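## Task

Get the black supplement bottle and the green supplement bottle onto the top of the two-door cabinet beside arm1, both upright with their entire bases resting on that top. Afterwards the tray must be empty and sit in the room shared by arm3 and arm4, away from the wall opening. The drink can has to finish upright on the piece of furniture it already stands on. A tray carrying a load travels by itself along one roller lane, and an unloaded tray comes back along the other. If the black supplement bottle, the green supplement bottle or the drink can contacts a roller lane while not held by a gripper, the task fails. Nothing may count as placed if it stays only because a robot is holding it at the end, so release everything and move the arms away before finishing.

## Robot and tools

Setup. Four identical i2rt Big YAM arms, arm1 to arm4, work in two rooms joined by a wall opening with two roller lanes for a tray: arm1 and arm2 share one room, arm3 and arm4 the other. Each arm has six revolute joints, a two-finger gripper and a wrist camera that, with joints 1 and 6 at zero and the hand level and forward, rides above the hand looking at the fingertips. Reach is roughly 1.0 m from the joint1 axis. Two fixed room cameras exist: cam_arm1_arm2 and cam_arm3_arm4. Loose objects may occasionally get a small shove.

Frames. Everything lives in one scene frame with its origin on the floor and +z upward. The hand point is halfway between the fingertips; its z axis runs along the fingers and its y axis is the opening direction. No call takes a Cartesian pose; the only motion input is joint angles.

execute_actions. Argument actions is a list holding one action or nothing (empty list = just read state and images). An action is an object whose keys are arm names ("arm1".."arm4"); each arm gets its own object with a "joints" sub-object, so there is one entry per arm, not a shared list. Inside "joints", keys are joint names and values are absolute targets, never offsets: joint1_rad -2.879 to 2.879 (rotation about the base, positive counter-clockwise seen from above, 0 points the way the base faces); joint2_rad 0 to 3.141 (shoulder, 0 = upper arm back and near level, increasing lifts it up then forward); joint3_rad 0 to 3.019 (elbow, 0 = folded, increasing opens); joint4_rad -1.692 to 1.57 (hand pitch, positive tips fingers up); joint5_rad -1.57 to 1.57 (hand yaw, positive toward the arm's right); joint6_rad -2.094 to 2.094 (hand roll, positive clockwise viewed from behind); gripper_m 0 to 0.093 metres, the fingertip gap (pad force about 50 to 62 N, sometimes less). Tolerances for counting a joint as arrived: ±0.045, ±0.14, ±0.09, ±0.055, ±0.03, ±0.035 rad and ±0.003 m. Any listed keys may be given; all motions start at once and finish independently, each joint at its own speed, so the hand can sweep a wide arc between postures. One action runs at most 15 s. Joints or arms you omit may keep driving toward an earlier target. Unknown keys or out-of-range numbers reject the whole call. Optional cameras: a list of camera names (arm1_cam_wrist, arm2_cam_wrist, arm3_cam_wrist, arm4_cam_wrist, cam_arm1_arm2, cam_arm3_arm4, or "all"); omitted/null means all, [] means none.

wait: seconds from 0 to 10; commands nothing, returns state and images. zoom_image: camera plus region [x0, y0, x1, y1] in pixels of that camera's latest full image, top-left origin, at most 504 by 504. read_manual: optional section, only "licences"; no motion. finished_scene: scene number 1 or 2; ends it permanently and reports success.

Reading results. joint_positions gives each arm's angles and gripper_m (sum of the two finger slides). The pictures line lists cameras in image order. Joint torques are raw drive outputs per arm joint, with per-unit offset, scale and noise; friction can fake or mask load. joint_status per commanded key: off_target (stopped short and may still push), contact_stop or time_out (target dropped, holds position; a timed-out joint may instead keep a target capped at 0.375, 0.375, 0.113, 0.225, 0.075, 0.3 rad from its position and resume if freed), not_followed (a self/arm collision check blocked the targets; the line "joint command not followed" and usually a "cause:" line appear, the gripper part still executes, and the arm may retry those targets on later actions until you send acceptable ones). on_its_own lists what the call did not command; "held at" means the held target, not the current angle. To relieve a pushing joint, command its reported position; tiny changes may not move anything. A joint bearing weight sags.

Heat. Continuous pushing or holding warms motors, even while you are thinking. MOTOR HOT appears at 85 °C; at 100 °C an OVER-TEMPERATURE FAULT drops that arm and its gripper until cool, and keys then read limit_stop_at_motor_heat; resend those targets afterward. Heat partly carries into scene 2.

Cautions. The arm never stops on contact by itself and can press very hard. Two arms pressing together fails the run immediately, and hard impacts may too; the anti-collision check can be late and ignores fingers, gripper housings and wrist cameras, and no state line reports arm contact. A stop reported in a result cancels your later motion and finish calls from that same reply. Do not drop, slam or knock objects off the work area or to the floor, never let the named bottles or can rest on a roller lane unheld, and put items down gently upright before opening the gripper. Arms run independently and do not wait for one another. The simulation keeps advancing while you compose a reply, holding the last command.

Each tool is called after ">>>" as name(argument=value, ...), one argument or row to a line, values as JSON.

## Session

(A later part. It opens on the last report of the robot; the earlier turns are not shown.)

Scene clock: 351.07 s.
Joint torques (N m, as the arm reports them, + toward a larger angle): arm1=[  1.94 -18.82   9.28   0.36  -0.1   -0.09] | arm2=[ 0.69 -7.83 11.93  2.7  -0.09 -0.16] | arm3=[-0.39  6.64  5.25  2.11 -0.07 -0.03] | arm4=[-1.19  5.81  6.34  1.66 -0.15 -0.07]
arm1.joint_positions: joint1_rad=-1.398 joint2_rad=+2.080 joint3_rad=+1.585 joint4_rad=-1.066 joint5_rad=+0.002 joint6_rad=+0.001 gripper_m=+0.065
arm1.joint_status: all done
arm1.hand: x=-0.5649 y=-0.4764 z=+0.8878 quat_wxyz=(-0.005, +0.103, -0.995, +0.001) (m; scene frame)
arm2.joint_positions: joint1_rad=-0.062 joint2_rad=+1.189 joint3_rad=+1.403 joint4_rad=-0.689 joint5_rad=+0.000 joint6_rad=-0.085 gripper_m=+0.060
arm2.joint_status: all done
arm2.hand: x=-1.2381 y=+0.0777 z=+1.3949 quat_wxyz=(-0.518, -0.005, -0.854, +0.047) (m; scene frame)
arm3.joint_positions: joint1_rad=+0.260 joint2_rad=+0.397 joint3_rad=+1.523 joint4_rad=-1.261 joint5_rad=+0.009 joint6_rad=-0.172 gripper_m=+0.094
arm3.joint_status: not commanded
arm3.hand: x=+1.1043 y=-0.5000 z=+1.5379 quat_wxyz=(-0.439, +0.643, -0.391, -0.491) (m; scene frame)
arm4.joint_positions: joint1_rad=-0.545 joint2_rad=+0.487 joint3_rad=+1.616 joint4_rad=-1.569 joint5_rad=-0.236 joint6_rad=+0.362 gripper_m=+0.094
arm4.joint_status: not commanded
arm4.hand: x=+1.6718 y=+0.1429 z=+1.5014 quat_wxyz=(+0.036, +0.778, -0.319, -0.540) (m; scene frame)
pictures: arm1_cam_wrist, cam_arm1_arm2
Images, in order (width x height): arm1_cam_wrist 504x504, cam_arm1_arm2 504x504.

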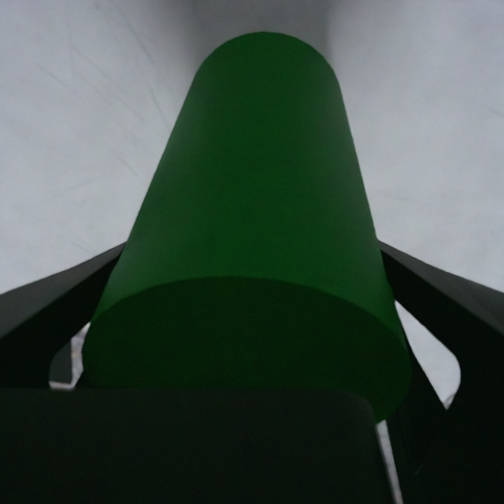

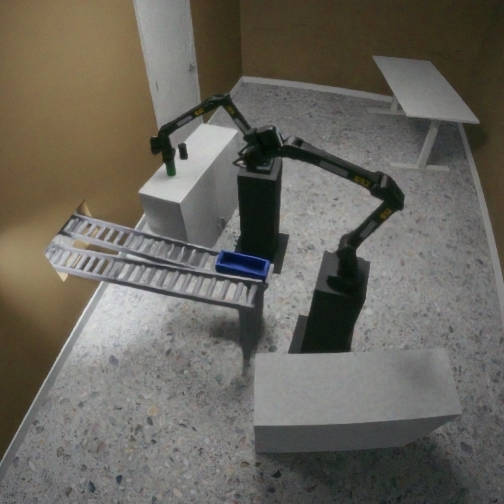

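>>> execute_actions(
  actions=[
    {"arm1":{"joints":{"joint2_rad":2.128,"joint3_rad":1.572}},"arm2":{"joints":{"joint2_rad":2.29,"joint3_rad":1.435,"joint4_rad":-0.66}}},
  ],
  cameras=["arm1_cam_wrist","arm2_cam_wrist","cam_arm1_arm2"],
)

Scene clock: 374.60 s.
Joint torques (N m, as the arm reports them, + toward a larger angle): arm1=[  1.79 -16.81   8.42   0.35  -0.05  -0.08] | arm2=[  0.86 -21.24   6.89   0.81  -0.09  -0.17] | arm3=[-0.27  6.15  5.49  2.24 -0.04  0.  ] | arm4=[-1.45  5.79  6.26  1.71 -0.14 -0.07]
arm1.joint_positions: joint1_rad=-1.398 joint2_rad=+2.108 joint3_rad=+1.568 joint4_rad=-1.066 joint5_rad=+0.001 joint6_rad=+0.000 gripper_m=+0.065
arm1.joint_status: all done
arm1.hand: x=-0.5758 y=-0.4785 z=+0.8663 quat_wxyz=(+0.017, +0.104, -0.994, +0.003) (m; scene frame)
arm2.joint_positions: joint1_rad=-0.062 joint2_rad=+2.293 joint3_rad=+1.418 joint4_rad=-0.668 joint5_rad=+0.000 joint6_rad=-0.085 gripper_m=+0.060
arm2.joint_status: all done
arm2.hand: x=-1.2006 y=+0.0736 z=+0.7498 quat_wxyz=(-0.013, -0.006, -1.000, +0.001) (m; scene frame)
arm3.joint_positions: joint1_rad=+0.260 joint2_rad=+0.397 joint3_rad=+1.523 joint4_rad=-1.261 joint5_rad=+0.009 joint6_rad=-0.172 gripper_m=+0.094
arm3.joint_status: not commanded
arm3.hand: x=+1.1043 y=-0.5000 z=+1.5379 quat_wxyz=(-0.439, +0.643, -0.391, -0.491) (m; scene frame)
arm4.joint_positions: joint1_rad=-0.545 joint2_rad=+0.487 joint3_rad=+1.616 joint4_rad=-1.569 joint5_rad=-0.236 joint6_rad=+0.362 gripper_m=+0.094
arm4.joint_status: not commanded
arm4.hand: x=+1.6718 y=+0.1429 z=+1.5014 quat_wxyz=(+0.036, +0.778, -0.319, -0.540) (m; scene frame)
pictures: arm1_cam_wrist, arm2_cam_wrist, cam_arm1_arm2
Images, in order (width x height): arm1_cam_wrist 504x504, arm2_cam_wrist 504x504, cam_arm1_arm2 504x504.

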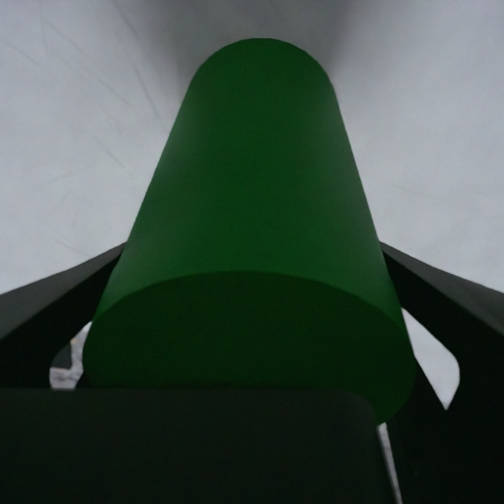

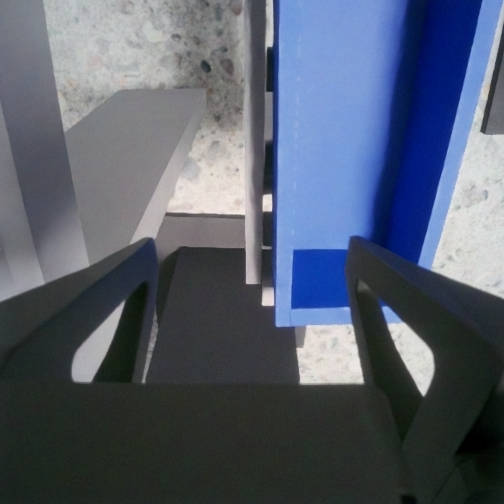

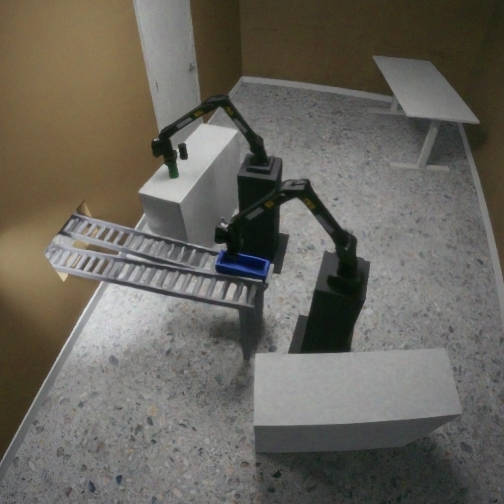

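>>> execute_actions(
  actions=[
    {"arm1":{"joints":{"joint2_rad":2.108,"joint3_rad":1.575,"gripper_m":0.093}},"arm2":{"joints":{"joint1_rad":-0.104,"joint2_rad":2.65,"joint3_rad":1.62,"joint4_rad":-0.51,"joint6_rad":-0.135}}},
  ],
  cameras=["arm1_cam_wrist","arm2_cam_wrist"],
)

Scene clock: 414.40 s.
Joint torques (N m, as the arm reports them, + toward a larger angle): arm1=[  1.84 -18.42   8.82   0.34  -0.04  -0.07] | arm2=[  0.23 -22.69   5.9    0.56  -0.1   -0.17] | arm3=[-0.88  7.21  5.43  2.33 -0.06  0.01] | arm4=[-1.26  5.54  6.31  1.64 -0.14 -0.08]
arm1.joint_positions: joint1_rad=-1.398 joint2_rad=+2.108 joint3_rad=+1.566 joint4_rad=-1.066 joint5_rad=+0.001 joint6_rad=+0.000 gripper_m=+0.093
arm1.joint_status: all done
arm1.hand: x=-0.5767 y=-0.4787 z=+0.8655 quat_wxyz=(+0.018, +0.104, -0.994, +0.003) (m; scene frame)
arm2.joint_positions: joint1_rad=-0.099 joint2_rad=+2.651 joint3_rad=+1.601 joint4_rad=-0.513 joint5_rad=+0.000 joint6_rad=-0.120 gripper_m=+0.060
arm2.joint_status: all done
arm2.hand: x=-1.1987 y=+0.0515 z=+0.5909 quat_wxyz=(-0.003, -0.008, -1.000, +0.001) (m; scene frame)
arm3.joint_positions: joint1_rad=+0.260 joint2_rad=+0.397 joint3_rad=+1.523 joint4_rad=-1.261 joint5_rad=+0.009 joint6_rad=-0.172 gripper_m=+0.094
arm3.joint_status: not commanded
arm3.hand: x=+1.1043 y=-0.5000 z=+1.5379 quat_wxyz=(-0.439, +0.643, -0.391, -0.491) (m; scene frame)
arm4.joint_positions: joint1_rad=-0.545 joint2_rad=+0.487 joint3_rad=+1.616 joint4_rad=-1.569 joint5_rad=-0.236 joint6_rad=+0.362 gripper_m=+0.094
arm4.joint_status: not commanded
arm4.hand: x=+1.6718 y=+0.1429 z=+1.5014 quat_wxyz=(+0.036, +0.778, -0.319, -0.540) (m; scene frame)
pictures: arm1_cam_wrist, arm2_cam_wrist
Images, in order (width x height): arm1_cam_wrist 504x504, arm2_cam_wrist 504x504.

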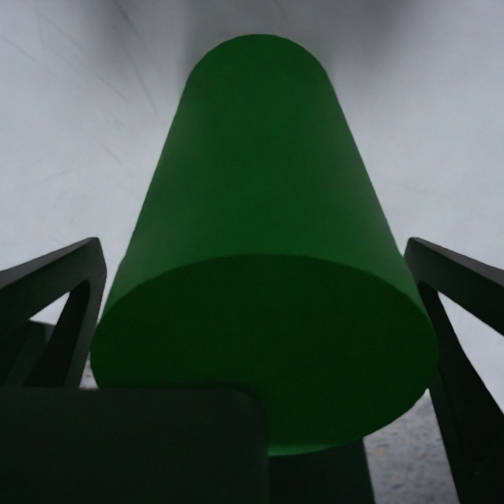

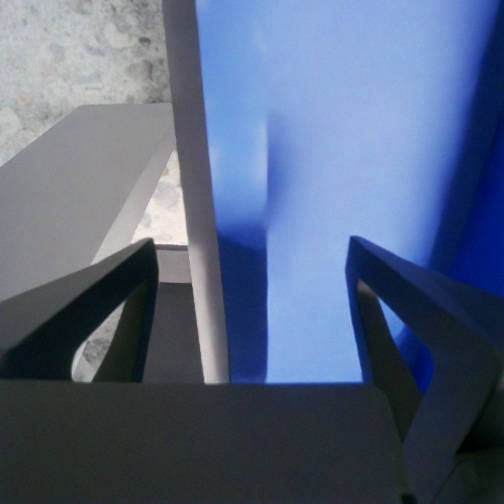

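>>> execute_actions(
  actions=[
    {"arm1":{"joints":{"joint2_rad":1.9,"joint3_rad":1.66,"joint4_rad":-1.3}},"arm2":{"joints":{"gripper_m":0.003}}},
  ],
  cameras=["arm2_cam_wrist","cam_arm1_arm2"],
)

Scene clock: 430.83 s.
Joint torques (N m, as the arm reports them, + toward a larger angle): arm1=[  1.64 -16.36  11.34   0.22  -0.06  -0.09] | arm2=[  0.31 -22.67   5.89   0.66  -0.17  -0.13] | arm3=[ 0.43  6.91  5.53  2.28 -0.04  0.02] | arm4=[-1.46  5.88  6.33  1.74 -0.14 -0.07]
arm1.joint_positions: joint1_rad=-1.398 joint2_rad=+1.890 joint3_rad=+1.636 joint4_rad=-1.290 joint5_rad=+0.001 joint6_rad=+0.000 gripper_m=+0.093
arm1.joint_status: all done
arm1.hand: x=-0.5871 y=-0.4807 z=+1.0141 quat_wxyz=(-0.013, +0.104, -0.995, +0.000) (m; scene frame)
arm2.joint_positions: joint1_rad=-0.099 joint2_rad=+2.650 joint3_rad=+1.601 joint4_rad=-0.513 joint5_rad=+0.002 joint6_rad=-0.123 gripper_m=+0.011
arm2.joint_status: gripper_m off_target (ended at +0.011, target +0.003)
arm2.hand: x=-1.1985 y=+0.0512 z=+0.5911 quat_wxyz=(-0.003, -0.006, -1.000, +0.002) (m; scene frame)
arm3.joint_positions: joint1_rad=+0.260 joint2_rad=+0.397 joint3_rad=+1.523 joint4_rad=-1.261 joint5_rad=+0.009 joint6_rad=-0.172 gripper_m=+0.094
arm3.joint_status: not commanded
arm3.hand: x=+1.1043 y=-0.5000 z=+1.5379 quat_wxyz=(-0.439, +0.643, -0.391, -0.491) (m; scene frame)
arm4.joint_positions: joint1_rad=-0.545 joint2_rad=+0.487 joint3_rad=+1.616 joint4_rad=-1.569 joint5_rad=-0.236 joint6_rad=+0.362 gripper_m=+0.094
arm4.joint_status: not commanded
arm4.hand: x=+1.6718 y=+0.1429 z=+1.5014 quat_wxyz=(+0.036, +0.778, -0.319, -0.540) (m; scene frame)
pictures: arm2_cam_wrist, cam_arm1_arm2
Images, in order (width x height): arm2_cam_wrist 504x504, cam_arm1_arm2 504x504.

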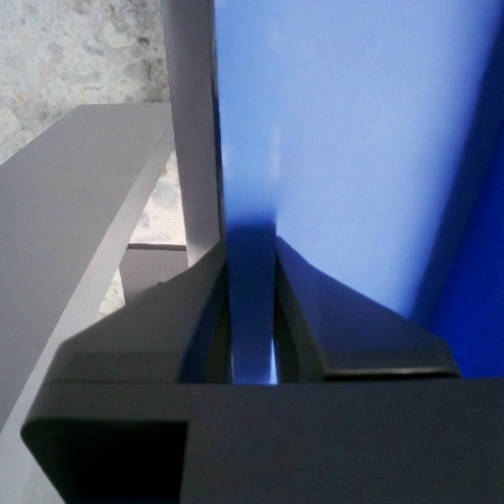

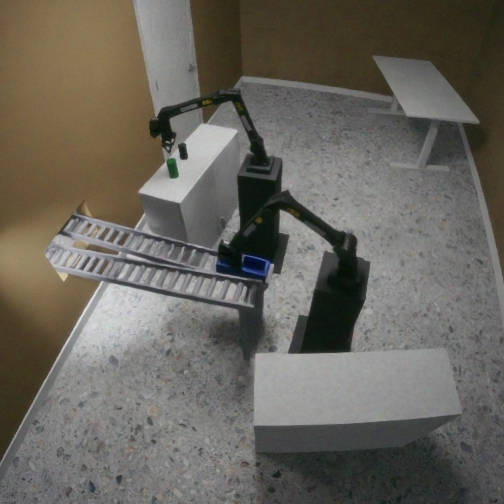

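>>> execute_actions(
  actions=[
    {"arm2":{"joints":{"joint2_rad":2.19,"joint3_rad":1.64}}},
  ],
  cameras=["arm2_cam_wrist","cam_arm1_arm2"],
)

Scene clock: 461.87 s.
Joint torques (N m, as the arm reports them, + toward a larger angle): arm1=[  1.82 -16.52  11.37   0.17  -0.06  -0.1 ] | arm2=[  0.09 -24.75   9.64   1.4   -0.1   -0.11] | arm3=[-0.6   6.65  5.31  2.22 -0.06  0.01] | arm4=[-1.33  5.97  6.26  1.65 -0.13 -0.08]
arm1.joint_positions: joint1_rad=-1.398 joint2_rad=+1.890 joint3_rad=+1.636 joint4_rad=-1.290 joint5_rad=+0.001 joint6_rad=+0.000 gripper_m=+0.093
arm1.joint_status: not commanded
arm1.hand: x=-0.5871 y=-0.4807 z=+1.0141 quat_wxyz=(-0.013, +0.104, -0.995, +0.000) (m; scene frame)
arm2.joint_positions: joint1_rad=-0.099 joint2_rad=+2.206 joint3_rad=+1.620 joint4_rad=-0.513 joint5_rad=+0.000 joint6_rad=-0.123 gripper_m=+0.011
arm2.joint_status: all done
arm2.hand: x=-1.0480 y=+0.0313 z=+0.8835 quat_wxyz=(-0.231, -0.006, -0.973, +0.030) (m; scene frame)
arm3.joint_positions: joint1_rad=+0.260 joint2_rad=+0.397 joint3_rad=+1.523 joint4_rad=-1.261 joint5_rad=+0.009 joint6_rad=-0.172 gripper_m=+0.094
arm3.joint_status: not commanded
arm3.hand: x=+1.1043 y=-0.5000 z=+1.5379 quat_wxyz=(-0.439, +0.643, -0.391, -0.491) (m; scene frame)
arm4.joint_positions: joint1_rad=-0.545 joint2_rad=+0.487 joint3_rad=+1.616 joint4_rad=-1.569 joint5_rad=-0.236 joint6_rad=+0.362 gripper_m=+0.094
arm4.joint_status: not commanded
arm4.hand: x=+1.6718 y=+0.1429 z=+1.5014 quat_wxyz=(+0.036, +0.778, -0.319, -0.540) (m; scene frame)
pictures: arm2_cam_wrist, cam_arm1_arm2
Images, in order (width x height): arm2_cam_wrist 504x504, cam_arm1_arm2 504x504.

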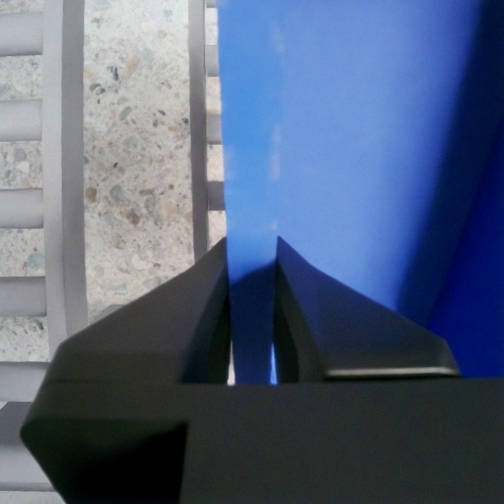

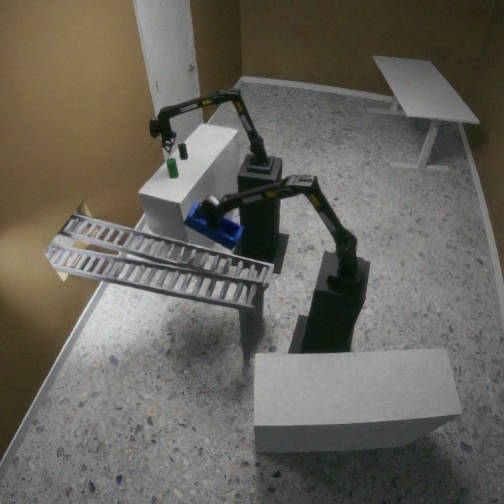

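>>> execute_actions(
  actions=[
    {"arm2":{"joints":{"joint1_rad":0.308,"joint3_rad":1.68,"joint4_rad":-1.165,"joint5_rad":-0.045,"joint6_rad":0.305}}},
  ],
  cameras=["arm2_cam_wrist","cam_arm1_arm2"],
)

>>> zoom_image(
  camera="cam_arm1_arm2",
  region=[170, 210, 310, 330],
)

Scene clock: 473.43 s.
Joint torques (N m, as the arm reports them, + toward a larger angle): arm1=[  1.79 -16.25  11.35   0.18  -0.05  -0.1 ] | arm2=[  1.51 -23.17  10.42  -0.48  -0.02   0.23] | arm3=[ 0.23  7.09  5.28  2.18 -0.05 -0.02] | arm4=[-1.52  5.78  6.31  1.71 -0.13 -0.06]
arm1.joint_positions: joint1_rad=-1.398 joint2_rad=+1.890 joint3_rad=+1.636 joint4_rad=-1.290 joint5_rad=+0.001 joint6_rad=+0.000 gripper_m=+0.093
arm1.joint_status: not commanded
arm1.hand: x=-0.5871 y=-0.4807 z=+1.0141 quat_wxyz=(-0.013, +0.104, -0.995, +0.000) (m; scene frame)
arm2.joint_positions: joint1_rad=+0.297 joint2_rad=+2.206 joint3_rad=+1.635 joint4_rad=-1.149 joint5_rad=-0.047 joint6_rad=+0.288 gripper_m=+0.011
arm2.joint_status: all done
arm2.hand: x=-1.2083 y=+0.2890 z=+0.8647 quat_wxyz=(+0.079, -0.015, -0.997, -0.002) (m; scene frame)
arm3.joint_positions: joint1_rad=+0.260 joint2_rad=+0.397 joint3_rad=+1.523 joint4_rad=-1.261 joint5_rad=+0.009 joint6_rad=-0.172 gripper_m=+0.094
arm3.joint_status: not commanded
arm3.hand: x=+1.1043 y=-0.5000 z=+1.5379 quat_wxyz=(-0.439, +0.643, -0.391, -0.491) (m; scene frame)
arm4.joint_positions: joint1_rad=-0.545 joint2_rad=+0.487 joint3_rad=+1.616 joint4_rad=-1.569 joint5_rad=-0.236 joint6_rad=+0.362 gripper_m=+0.094
arm4.joint_status: not commanded
arm4.hand: x=+1.6718 y=+0.1429 z=+1.5014 quat_wxyz=(+0.036, +0.778, -0.319, -0.540) (m; scene frame)
pictures: arm2_cam_wrist, cam_arm1_arm2
Images, in order (width x height): arm2_cam_wrist 504x504, cam_arm1_arm2 504x504.

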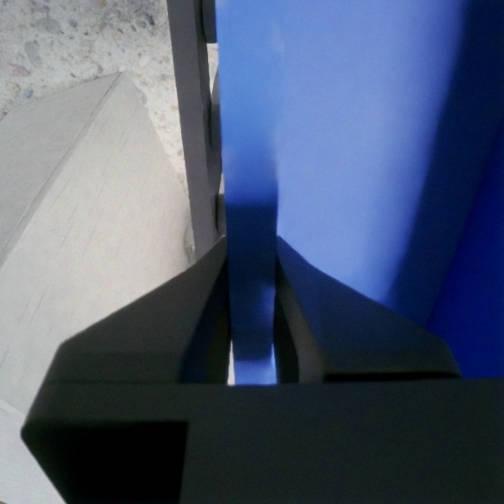

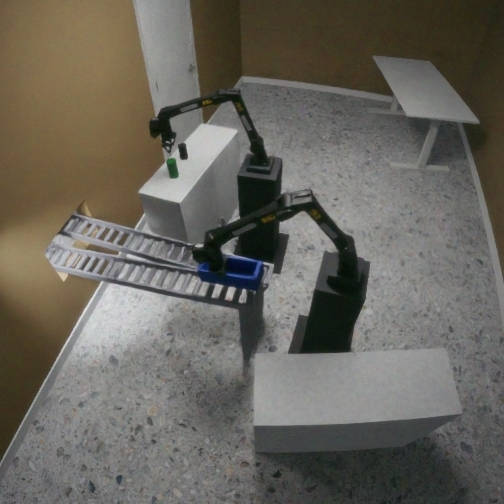

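Region (170, 210, 310, 330) of cam_arm1_arm2's 504x504 image, scaled by 3.600, with more detail than that image has; it fills the top 432 rows of this view, and the rest is white.

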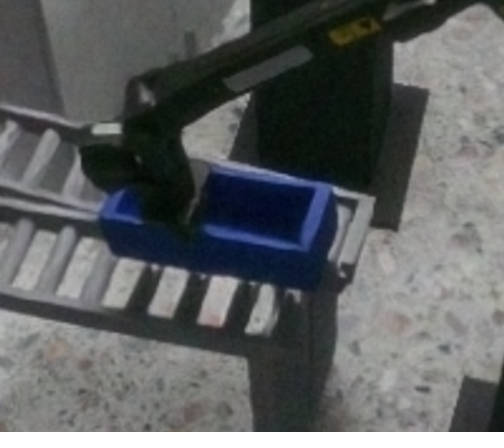

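>>> execute_actions(
  actions=[
    {"arm2":{"joints":{"joint2_rad":2.388,"joint3_rad":1.722,"joint4_rad":-1.003,"joint6_rad":0.26}}},
  ],
  cameras=["arm2_cam_wrist","cam_arm1_arm2"],
)

>>> zoom_image(
  camera="cam_arm1_arm2",
  region=[170, 210, 310, 330],
)

Scene clock: 498.83 s.
Joint torques (N m, as the arm reports them, + toward a larger angle): arm1=[  1.81 -16.27  11.34   0.17  -0.04  -0.08] | arm2=[  1.68 -24.93   7.95   0.47  -0.15  -0.14] | arm3=[ 0.2   7.01  5.32  2.24 -0.06 -0.01] | arm4=[-1.45  5.67  6.35  1.72 -0.14 -0.09]
arm1.joint_positions: joint1_rad=-1.398 joint2_rad=+1.890 joint3_rad=+1.636 joint4_rad=-1.290 joint5_rad=+0.001 joint6_rad=+0.000 gripper_m=+0.093
arm1.joint_status: not commanded
arm1.hand: x=-0.5871 y=-0.4807 z=+1.0141 quat_wxyz=(-0.013, +0.104, -0.995, +0.000) (m; scene frame)
arm2.joint_positions: joint1_rad=+0.298 joint2_rad=+2.409 joint3_rad=+1.703 joint4_rad=-1.011 joint5_rad=-0.044 joint6_rad=+0.273 gripper_m=+0.011
arm2.joint_status: all done
arm2.hand: x=-1.1914 y=+0.2931 z=+0.7613 quat_wxyz=(+0.077, -0.007, -0.997, -0.002) (m; scene frame)
arm3.joint_positions: joint1_rad=+0.260 joint2_rad=+0.397 joint3_rad=+1.523 joint4_rad=-1.261 joint5_rad=+0.009 joint6_rad=-0.172 gripper_m=+0.094
arm3.joint_status: not commanded
arm3.hand: x=+1.1043 y=-0.5000 z=+1.5379 quat_wxyz=(-0.439, +0.643, -0.391, -0.491) (m; scene frame)
arm4.joint_positions: joint1_rad=-0.545 joint2_rad=+0.487 joint3_rad=+1.616 joint4_rad=-1.569 joint5_rad=-0.236 joint6_rad=+0.362 gripper_m=+0.094
arm4.joint_status: not commanded
arm4.hand: x=+1.6718 y=+0.1429 z=+1.5014 quat_wxyz=(+0.036, +0.778, -0.319, -0.540) (m; scene frame)
pictures: arm2_cam_wrist, cam_arm1_arm2
Images, in order (width x height): arm2_cam_wrist 504x504, cam_arm1_arm2 504x504.

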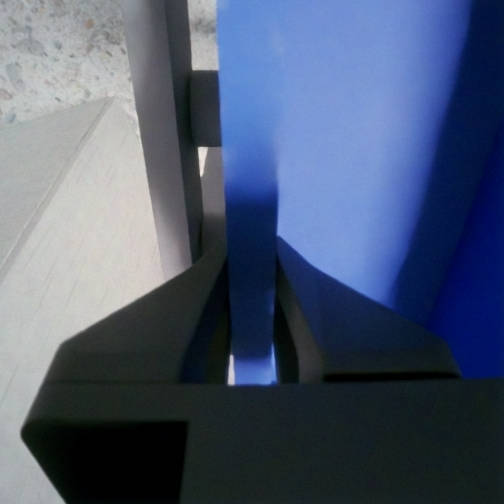

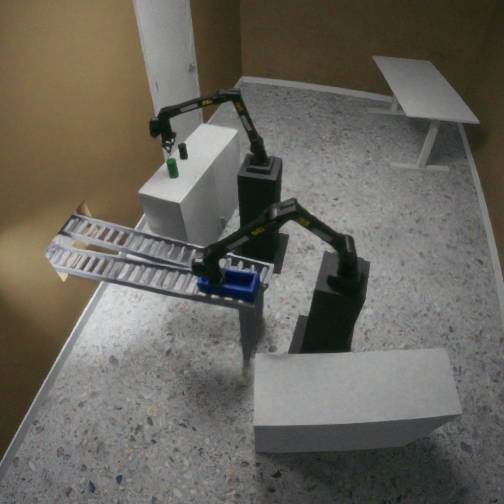

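Region (170, 210, 310, 330) of cam_arm1_arm2's 504x504 image, scaled by 3.600, with more detail than that image has; it fills the top 432 rows of this view, and the rest is white.

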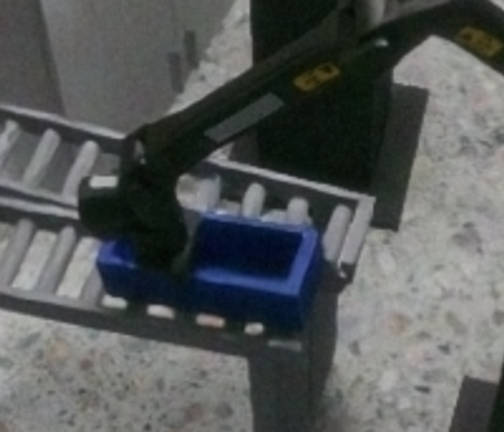

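>>> execute_actions(
  actions=[],
)

Scene clock: 522.70 s.
Joint torques (N m, as the arm reports them, + toward a larger angle): arm1=[  1.68 -16.16  11.31   0.17  -0.04  -0.09] | arm2=[  1.47 -25.08   7.89   0.48  -0.14  -0.14] | arm3=[-0.96  6.52  5.48  2.32 -0.09 -0.02] | arm4=[-1.36  5.55  6.3   1.74 -0.13 -0.07]
arm1.joint_positions: joint1_rad=-1.398 joint2_rad=+1.890 joint3_rad=+1.636 joint4_rad=-1.290 joint5_rad=+0.001 joint6_rad=+0.000 gripper_m=+0.093
arm1.joint_status: not commanded
arm1.hand: x=-0.5871 y=-0.4807 z=+1.0141 quat_wxyz=(-0.013, +0.104, -0.995, +0.000) (m; scene frame)
arm2.joint_positions: joint1_rad=+0.298 joint2_rad=+2.409 joint3_rad=+1.703 joint4_rad=-1.011 joint5_rad=-0.044 joint6_rad=+0.273 gripper_m=+0.011
arm2.joint_status: all done
arm2.hand: x=-1.1914 y=+0.2931 z=+0.7613 quat_wxyz=(+0.077, -0.007, -0.997, -0.002) (m; scene frame)
arm3.joint_positions: joint1_rad=+0.260 joint2_rad=+0.397 joint3_rad=+1.523 joint4_rad=-1.261 joint5_rad=+0.009 joint6_rad=-0.172 gripper_m=+0.094
arm3.joint_status: not commanded
arm3.hand: x=+1.1043 y=-0.5000 z=+1.5379 quat_wxyz=(-0.439, +0.643, -0.391, -0.491) (m; scene frame)
arm4.joint_positions: joint1_rad=-0.545 joint2_rad=+0.487 joint3_rad=+1.616 joint4_rad=-1.569 joint5_rad=-0.236 joint6_rad=+0.362 gripper_m=+0.094
arm4.joint_status: not commanded
arm4.hand: x=+1.6718 y=+0.1429 z=+1.5014 quat_wxyz=(+0.036, +0.778, -0.319, -0.540) (m; scene frame)
pictures: arm1_cam_wrist, arm2_cam_wrist, arm3_cam_wrist, arm4_cam_wrist, cam_arm1_arm2, cam_arm3_arm4
Images, in order (width x height): arm1_cam_wrist 504x504, arm2_cam_wrist 504x504, arm3_cam_wrist 504x504, arm4_cam_wrist 504x504, cam_arm1_arm2 504x504, cam_arm3_arm4 504x504.

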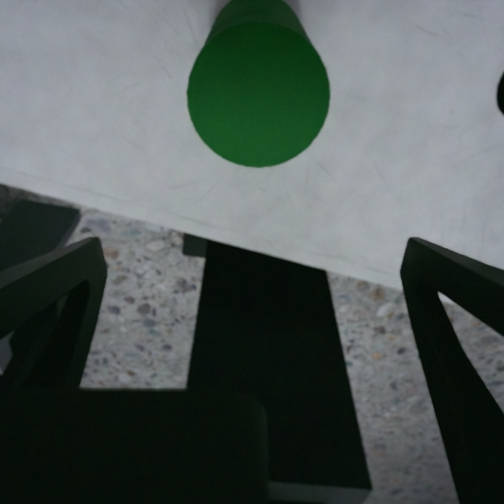

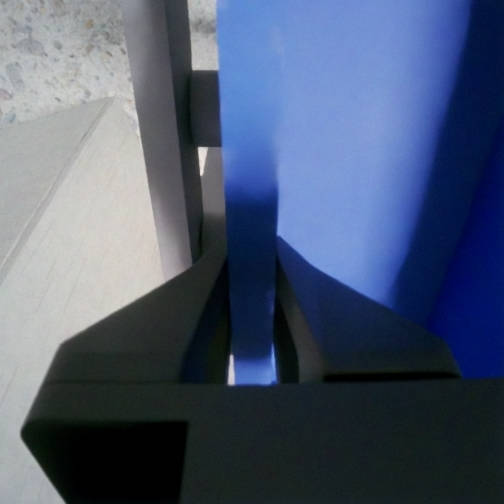

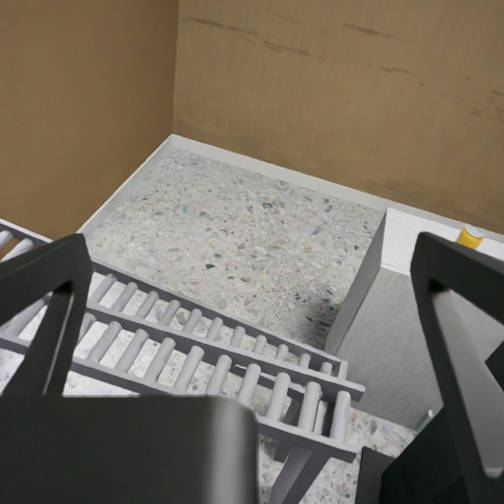

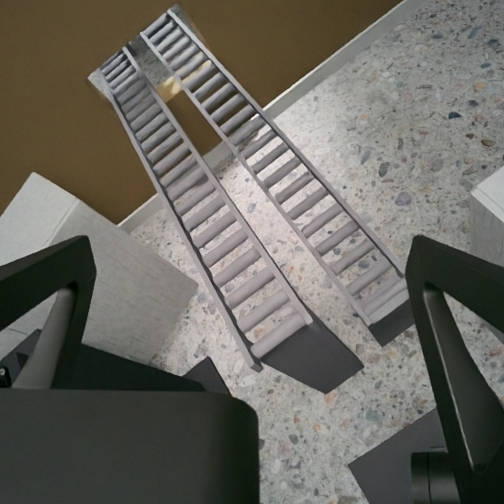

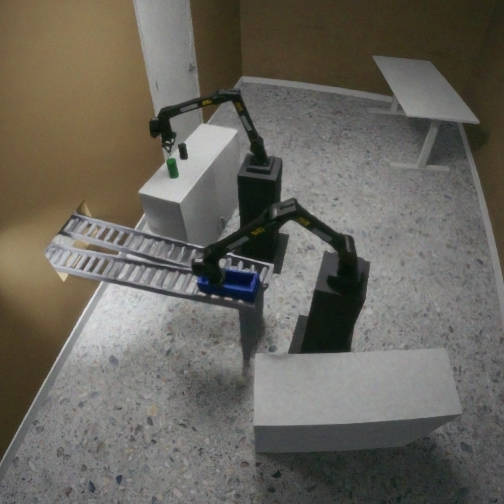

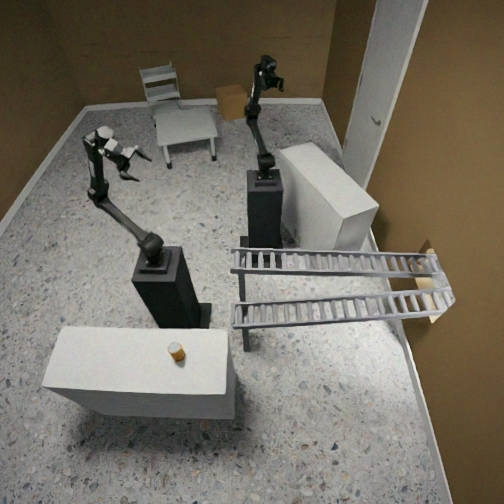

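>>> execute_actions(
  actions=[
    {"arm2":{"joints":{"joint2_rad":2.43,"joint4_rad":-0.99}}},
  ],
  cameras=["arm2_cam_wrist","cam_arm1_arm2"],
)

Scene clock: 529.53 s.
Joint torques (N m, as the arm reports them, + toward a larger angle): arm1=[  1.76 -16.18  11.38   0.21  -0.05  -0.08] | arm2=[  1.36 -21.89   7.89   0.56  -0.15  -0.14] | arm3=[-0.24  7.03  5.34  2.17 -0.02  0.03] | arm4=[-1.4   5.57  6.28  1.69 -0.12 -0.07]
arm1.joint_positions: joint1_rad=-1.398 joint2_rad=+1.890 joint3_rad=+1.636 joint4_rad=-1.290 joint5_rad=+0.001 joint6_rad=+0.000 gripper_m=+0.093
arm1.joint_status: not commanded
arm1.hand: x=-0.5871 y=-0.4807 z=+1.0141 quat_wxyz=(-0.013, +0.104, -0.995, +0.000) (m; scene frame)
arm2.joint_positions: joint1_rad=+0.298 joint2_rad=+2.413 joint3_rad=+1.703 joint4_rad=-0.999 joint5_rad=-0.044 joint6_rad=+0.273 gripper_m=+0.011
arm2.joint_status: all done
arm2.hand: x=-1.1898 y=+0.2936 z=+0.7586 quat_wxyz=(+0.073, -0.007, -0.997, -0.003) (m; scene frame)
arm3.joint_positions: joint1_rad=+0.260 joint2_rad=+0.397 joint3_rad=+1.523 joint4_rad=-1.261 joint5_rad=+0.009 joint6_rad=-0.172 gripper_m=+0.094
arm3.joint_status: not commanded
arm3.hand: x=+1.1043 y=-0.5000 z=+1.5379 quat_wxyz=(-0.439, +0.643, -0.391, -0.491) (m; scene frame)
arm4.joint_positions: joint1_rad=-0.545 joint2_rad=+0.487 joint3_rad=+1.616 joint4_rad=-1.569 joint5_rad=-0.236 joint6_rad=+0.362 gripper_m=+0.094
arm4.joint_status: not commanded
arm4.hand: x=+1.6718 y=+0.1429 z=+1.5014 quat_wxyz=(+0.036, +0.778, -0.319, -0.540) (m; scene frame)
pictures: arm2_cam_wrist, cam_arm1_arm2
Images, in order (width x height): arm2_cam_wrist 504x504, cam_arm1_arm2 504x504.

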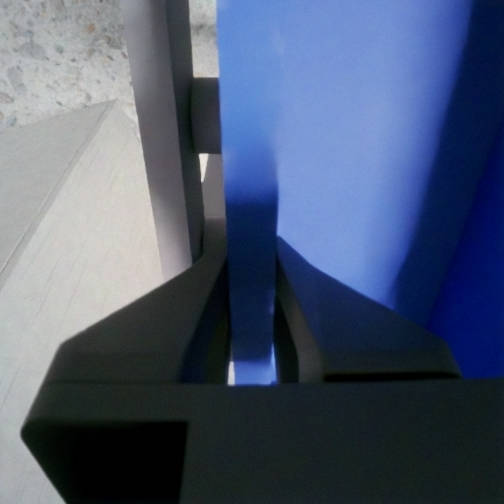

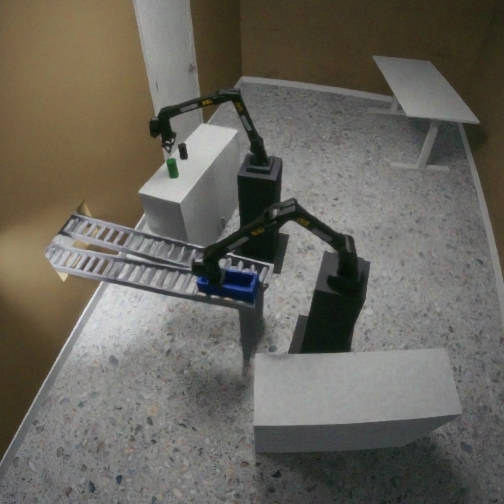

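>>> execute_actions(
  actions=[
    {"arm2":{"joints":{"joint2_rad":2.46,"joint4_rad":-0.97}}},
  ],
  cameras=["arm2_cam_wrist"],
)

>>> zoom_image(
  camera="arm2_cam_wrist",
  region=[100, 0, 400, 300],
)

Scene clock: 537.30 s.
Joint torques (N m, as the arm reports them, + toward a larger angle): arm1=[  1.84 -16.11  11.34   0.12  -0.05  -0.09] | arm2=[  1.4  -20.21   7.86   1.13  -0.16  -0.15] | arm3=[-0.68  6.4   5.61  2.26 -0.02  0.01] | arm4=[-1.38  5.74  6.31  1.71 -0.13 -0.08]
arm1.joint_positions: joint1_rad=-1.398 joint2_rad=+1.890 joint3_rad=+1.636 joint4_rad=-1.290 joint5_rad=+0.001 joint6_rad=+0.000 gripper_m=+0.093
arm1.joint_status: not commanded
arm1.hand: x=-0.5871 y=-0.4807 z=+1.0141 quat_wxyz=(-0.013, +0.104, -0.995, +0.000) (m; scene frame)
arm2.joint_positions: joint1_rad=+0.298 joint2_rad=+2.419 joint3_rad=+1.703 joint4_rad=-0.993 joint5_rad=-0.044 joint6_rad=+0.273 gripper_m=+0.011
arm2.joint_status: all done
arm2.hand: x=-1.1900 y=+0.2935 z=+0.7548 quat_wxyz=(+0.073, -0.007, -0.997, -0.003) (m; scene frame)
arm3.joint_positions: joint1_rad=+0.260 joint2_rad=+0.397 joint3_rad=+1.523 joint4_rad=-1.261 joint5_rad=+0.009 joint6_rad=-0.172 gripper_m=+0.094
arm3.joint_status: not commanded
arm3.hand: x=+1.1043 y=-0.5000 z=+1.5379 quat_wxyz=(-0.439, +0.643, -0.391, -0.491) (m; scene frame)
arm4.joint_positions: joint1_rad=-0.545 joint2_rad=+0.487 joint3_rad=+1.616 joint4_rad=-1.569 joint5_rad=-0.236 joint6_rad=+0.362 gripper_m=+0.094
arm4.joint_status: not commanded
arm4.hand: x=+1.6718 y=+0.1429 z=+1.5014 quat_wxyz=(+0.036, +0.778, -0.319, -0.540) (m; scene frame)
pictures: arm2_cam_wrist
Images, in order (width x height): arm2_cam_wrist 504x504.

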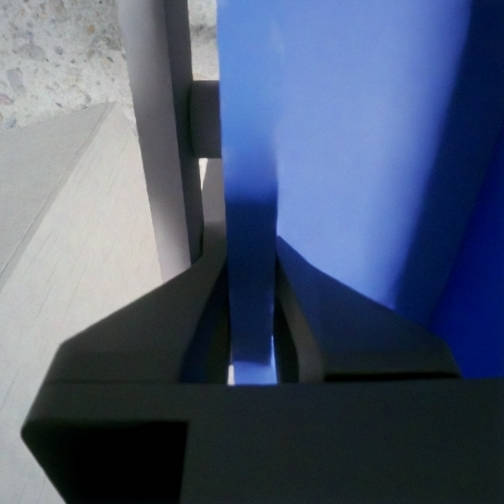

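Region (100, 0, 400, 300) of arm2_cam_wrist's 504x504 image, scaled by 1.680, with more detail than that image has.

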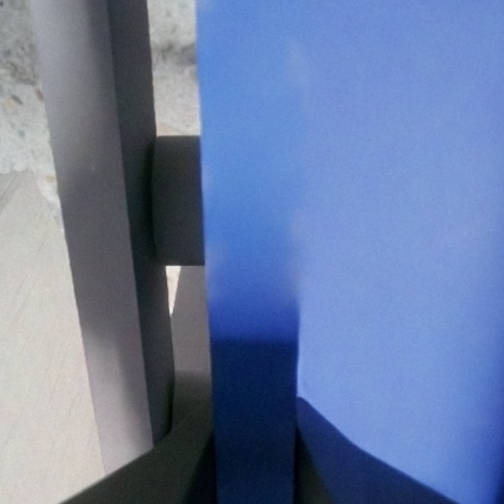

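>>> execute_actions(
  actions=[
    {"arm2":{"joints":{"gripper_m":0.04,"joint2_rad":2.1,"joint4_rad":-1.2}}},
  ],
  cameras=["arm2_cam_wrist","cam_arm1_arm2","cam_arm3_arm4"],
)

Scene clock: 548.10 s.
Joint torques (N m, as the arm reports them, + toward a larger angle): arm1=[  1.82 -16.63  11.41   0.17  -0.05  -0.1 ] | arm2=[  1.35 -20.77   8.45  -0.05  -0.15  -0.15] | arm3=[-0.07  6.98  5.54  2.29 -0.06  0.  ] | arm4=[-1.24  5.92  6.3   1.7  -0.13 -0.07]
arm1.joint_positions: joint1_rad=-1.398 joint2_rad=+1.890 joint3_rad=+1.636 joint4_rad=-1.290 joint5_rad=+0.001 joint6_rad=+0.000 gripper_m=+0.093
arm1.joint_status: not commanded
arm1.hand: x=-0.5871 y=-0.4807 z=+1.0141 quat_wxyz=(-0.013, +0.104, -0.995, +0.000) (m; scene frame)
arm2.joint_positions: joint1_rad=+0.298 joint2_rad=+2.088 joint3_rad=+1.719 joint4_rad=-1.186 joint5_rad=-0.044 joint6_rad=+0.273 gripper_m=+0.040
arm2.joint_status: all done
arm2.hand: x=-1.1674 y=+0.2995 z=+0.9614 quat_wxyz=(+0.000, -0.006, -1.000, -0.023) (m; scene frame)
arm3.joint_positions: joint1_rad=+0.260 joint2_rad=+0.397 joint3_rad=+1.523 joint4_rad=-1.261 joint5_rad=+0.009 joint6_rad=-0.172 gripper_m=+0.094
arm3.joint_status: not commanded
arm3.hand: x=+1.1043 y=-0.5000 z=+1.5379 quat_wxyz=(-0.439, +0.643, -0.391, -0.491) (m; scene frame)
arm4.joint_positions: joint1_rad=-0.545 joint2_rad=+0.487 joint3_rad=+1.616 joint4_rad=-1.569 joint5_rad=-0.236 joint6_rad=+0.362 gripper_m=+0.094
arm4.joint_status: not commanded
arm4.hand: x=+1.6718 y=+0.1429 z=+1.5014 quat_wxyz=(+0.036, +0.778, -0.319, -0.540) (m; scene frame)
pictures: arm2_cam_wrist, cam_arm1_arm2, cam_arm3_arm4
Images, in order (width x height): arm2_cam_wrist 504x504, cam_arm1_arm2 504x504, cam_arm3_arm4 504x504.

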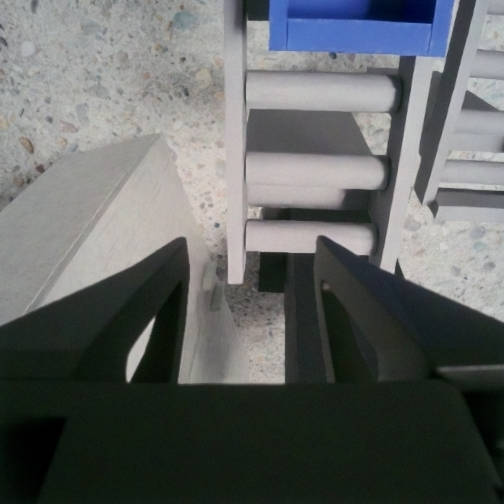

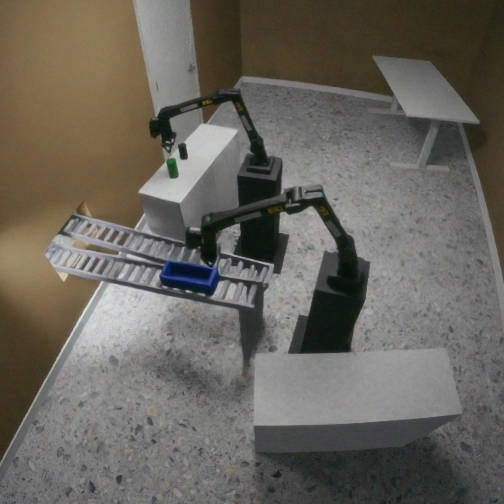

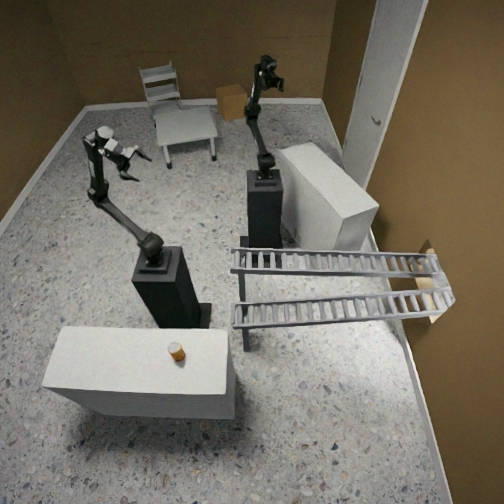

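>>> execute_actions(
  actions=[
    {"arm1":{"joints":{"joint2_rad":1.65}}},
  ],
  cameras=["arm1_cam_wrist","cam_arm1_arm2","cam_arm3_arm4"],
)

Scene clock: 558.53 s.
Joint torques (N m, as the arm reports them, + toward a larger angle): arm1=[  1.49 -14.15  12.22   0.71  -0.05  -0.08] | arm2=[  1.42 -20.91   8.46  -0.08  -0.16  -0.15] | arm3=[ 0.11  6.6   5.45  2.26 -0.05 -0.02] | arm4=[-1.38  5.63  6.32  1.65 -0.12 -0.1 ]
arm1.joint_positions: joint1_rad=-1.398 joint2_rad=+1.646 joint3_rad=+1.636 joint4_rad=-1.292 joint5_rad=+0.001 joint6_rad=+0.000 gripper_m=+0.093
arm1.joint_status: all done
arm1.hand: x=-0.6030 y=-0.4838 z=+1.1498 quat_wxyz=(-0.134, +0.103, -0.986, -0.013) (m; scene frame)
arm2.joint_positions: joint1_rad=+0.298 joint2_rad=+2.088 joint3_rad=+1.719 joint4_rad=-1.186 joint5_rad=-0.044 joint6_rad=+0.273 gripper_m=+0.040
arm2.joint_status: not commanded
arm2.hand: x=-1.1674 y=+0.2995 z=+0.9614 quat_wxyz=(+0.000, -0.006, -1.000, -0.023) (m; scene frame)
arm3.joint_positions: joint1_rad=+0.260 joint2_rad=+0.397 joint3_rad=+1.523 joint4_rad=-1.261 joint5_rad=+0.009 joint6_rad=-0.172 gripper_m=+0.094
arm3.joint_status: not commanded
arm3.hand: x=+1.1043 y=-0.5000 z=+1.5379 quat_wxyz=(-0.439, +0.643, -0.391, -0.491) (m; scene frame)
arm4.joint_positions: joint1_rad=-0.545 joint2_rad=+0.487 joint3_rad=+1.616 joint4_rad=-1.569 joint5_rad=-0.236 joint6_rad=+0.362 gripper_m=+0.094
arm4.joint_status: not commanded
arm4.hand: x=+1.6718 y=+0.1429 z=+1.5014 quat_wxyz=(+0.036, +0.778, -0.319, -0.540) (m; scene frame)
pictures: arm1_cam_wrist, cam_arm1_arm2, cam_arm3_arm4
Images, in order (width x height): arm1_cam_wrist 504x504, cam_arm1_arm2 504x504, cam_arm3_arm4 504x504.

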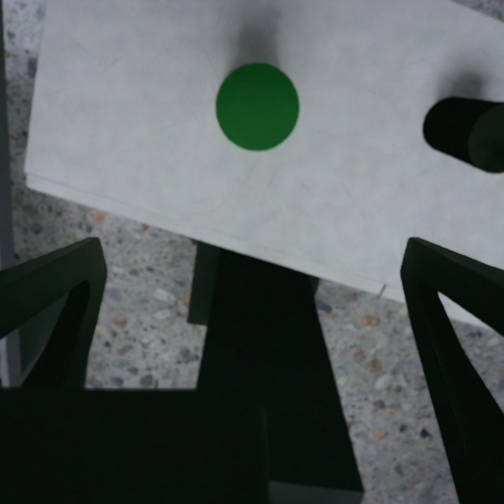

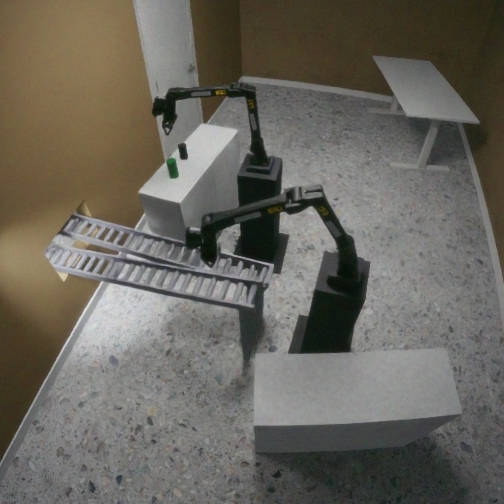

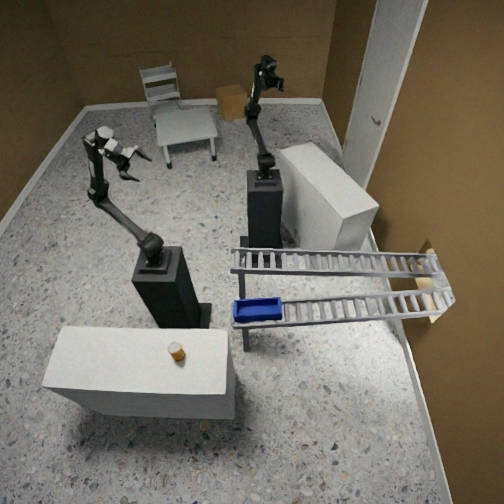

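The tray has arrived in the arm3/arm4 room, and both bottles and the can are still standing.

>>> finished_scene(
  scene=2,
)

The scene is finished: the task was done.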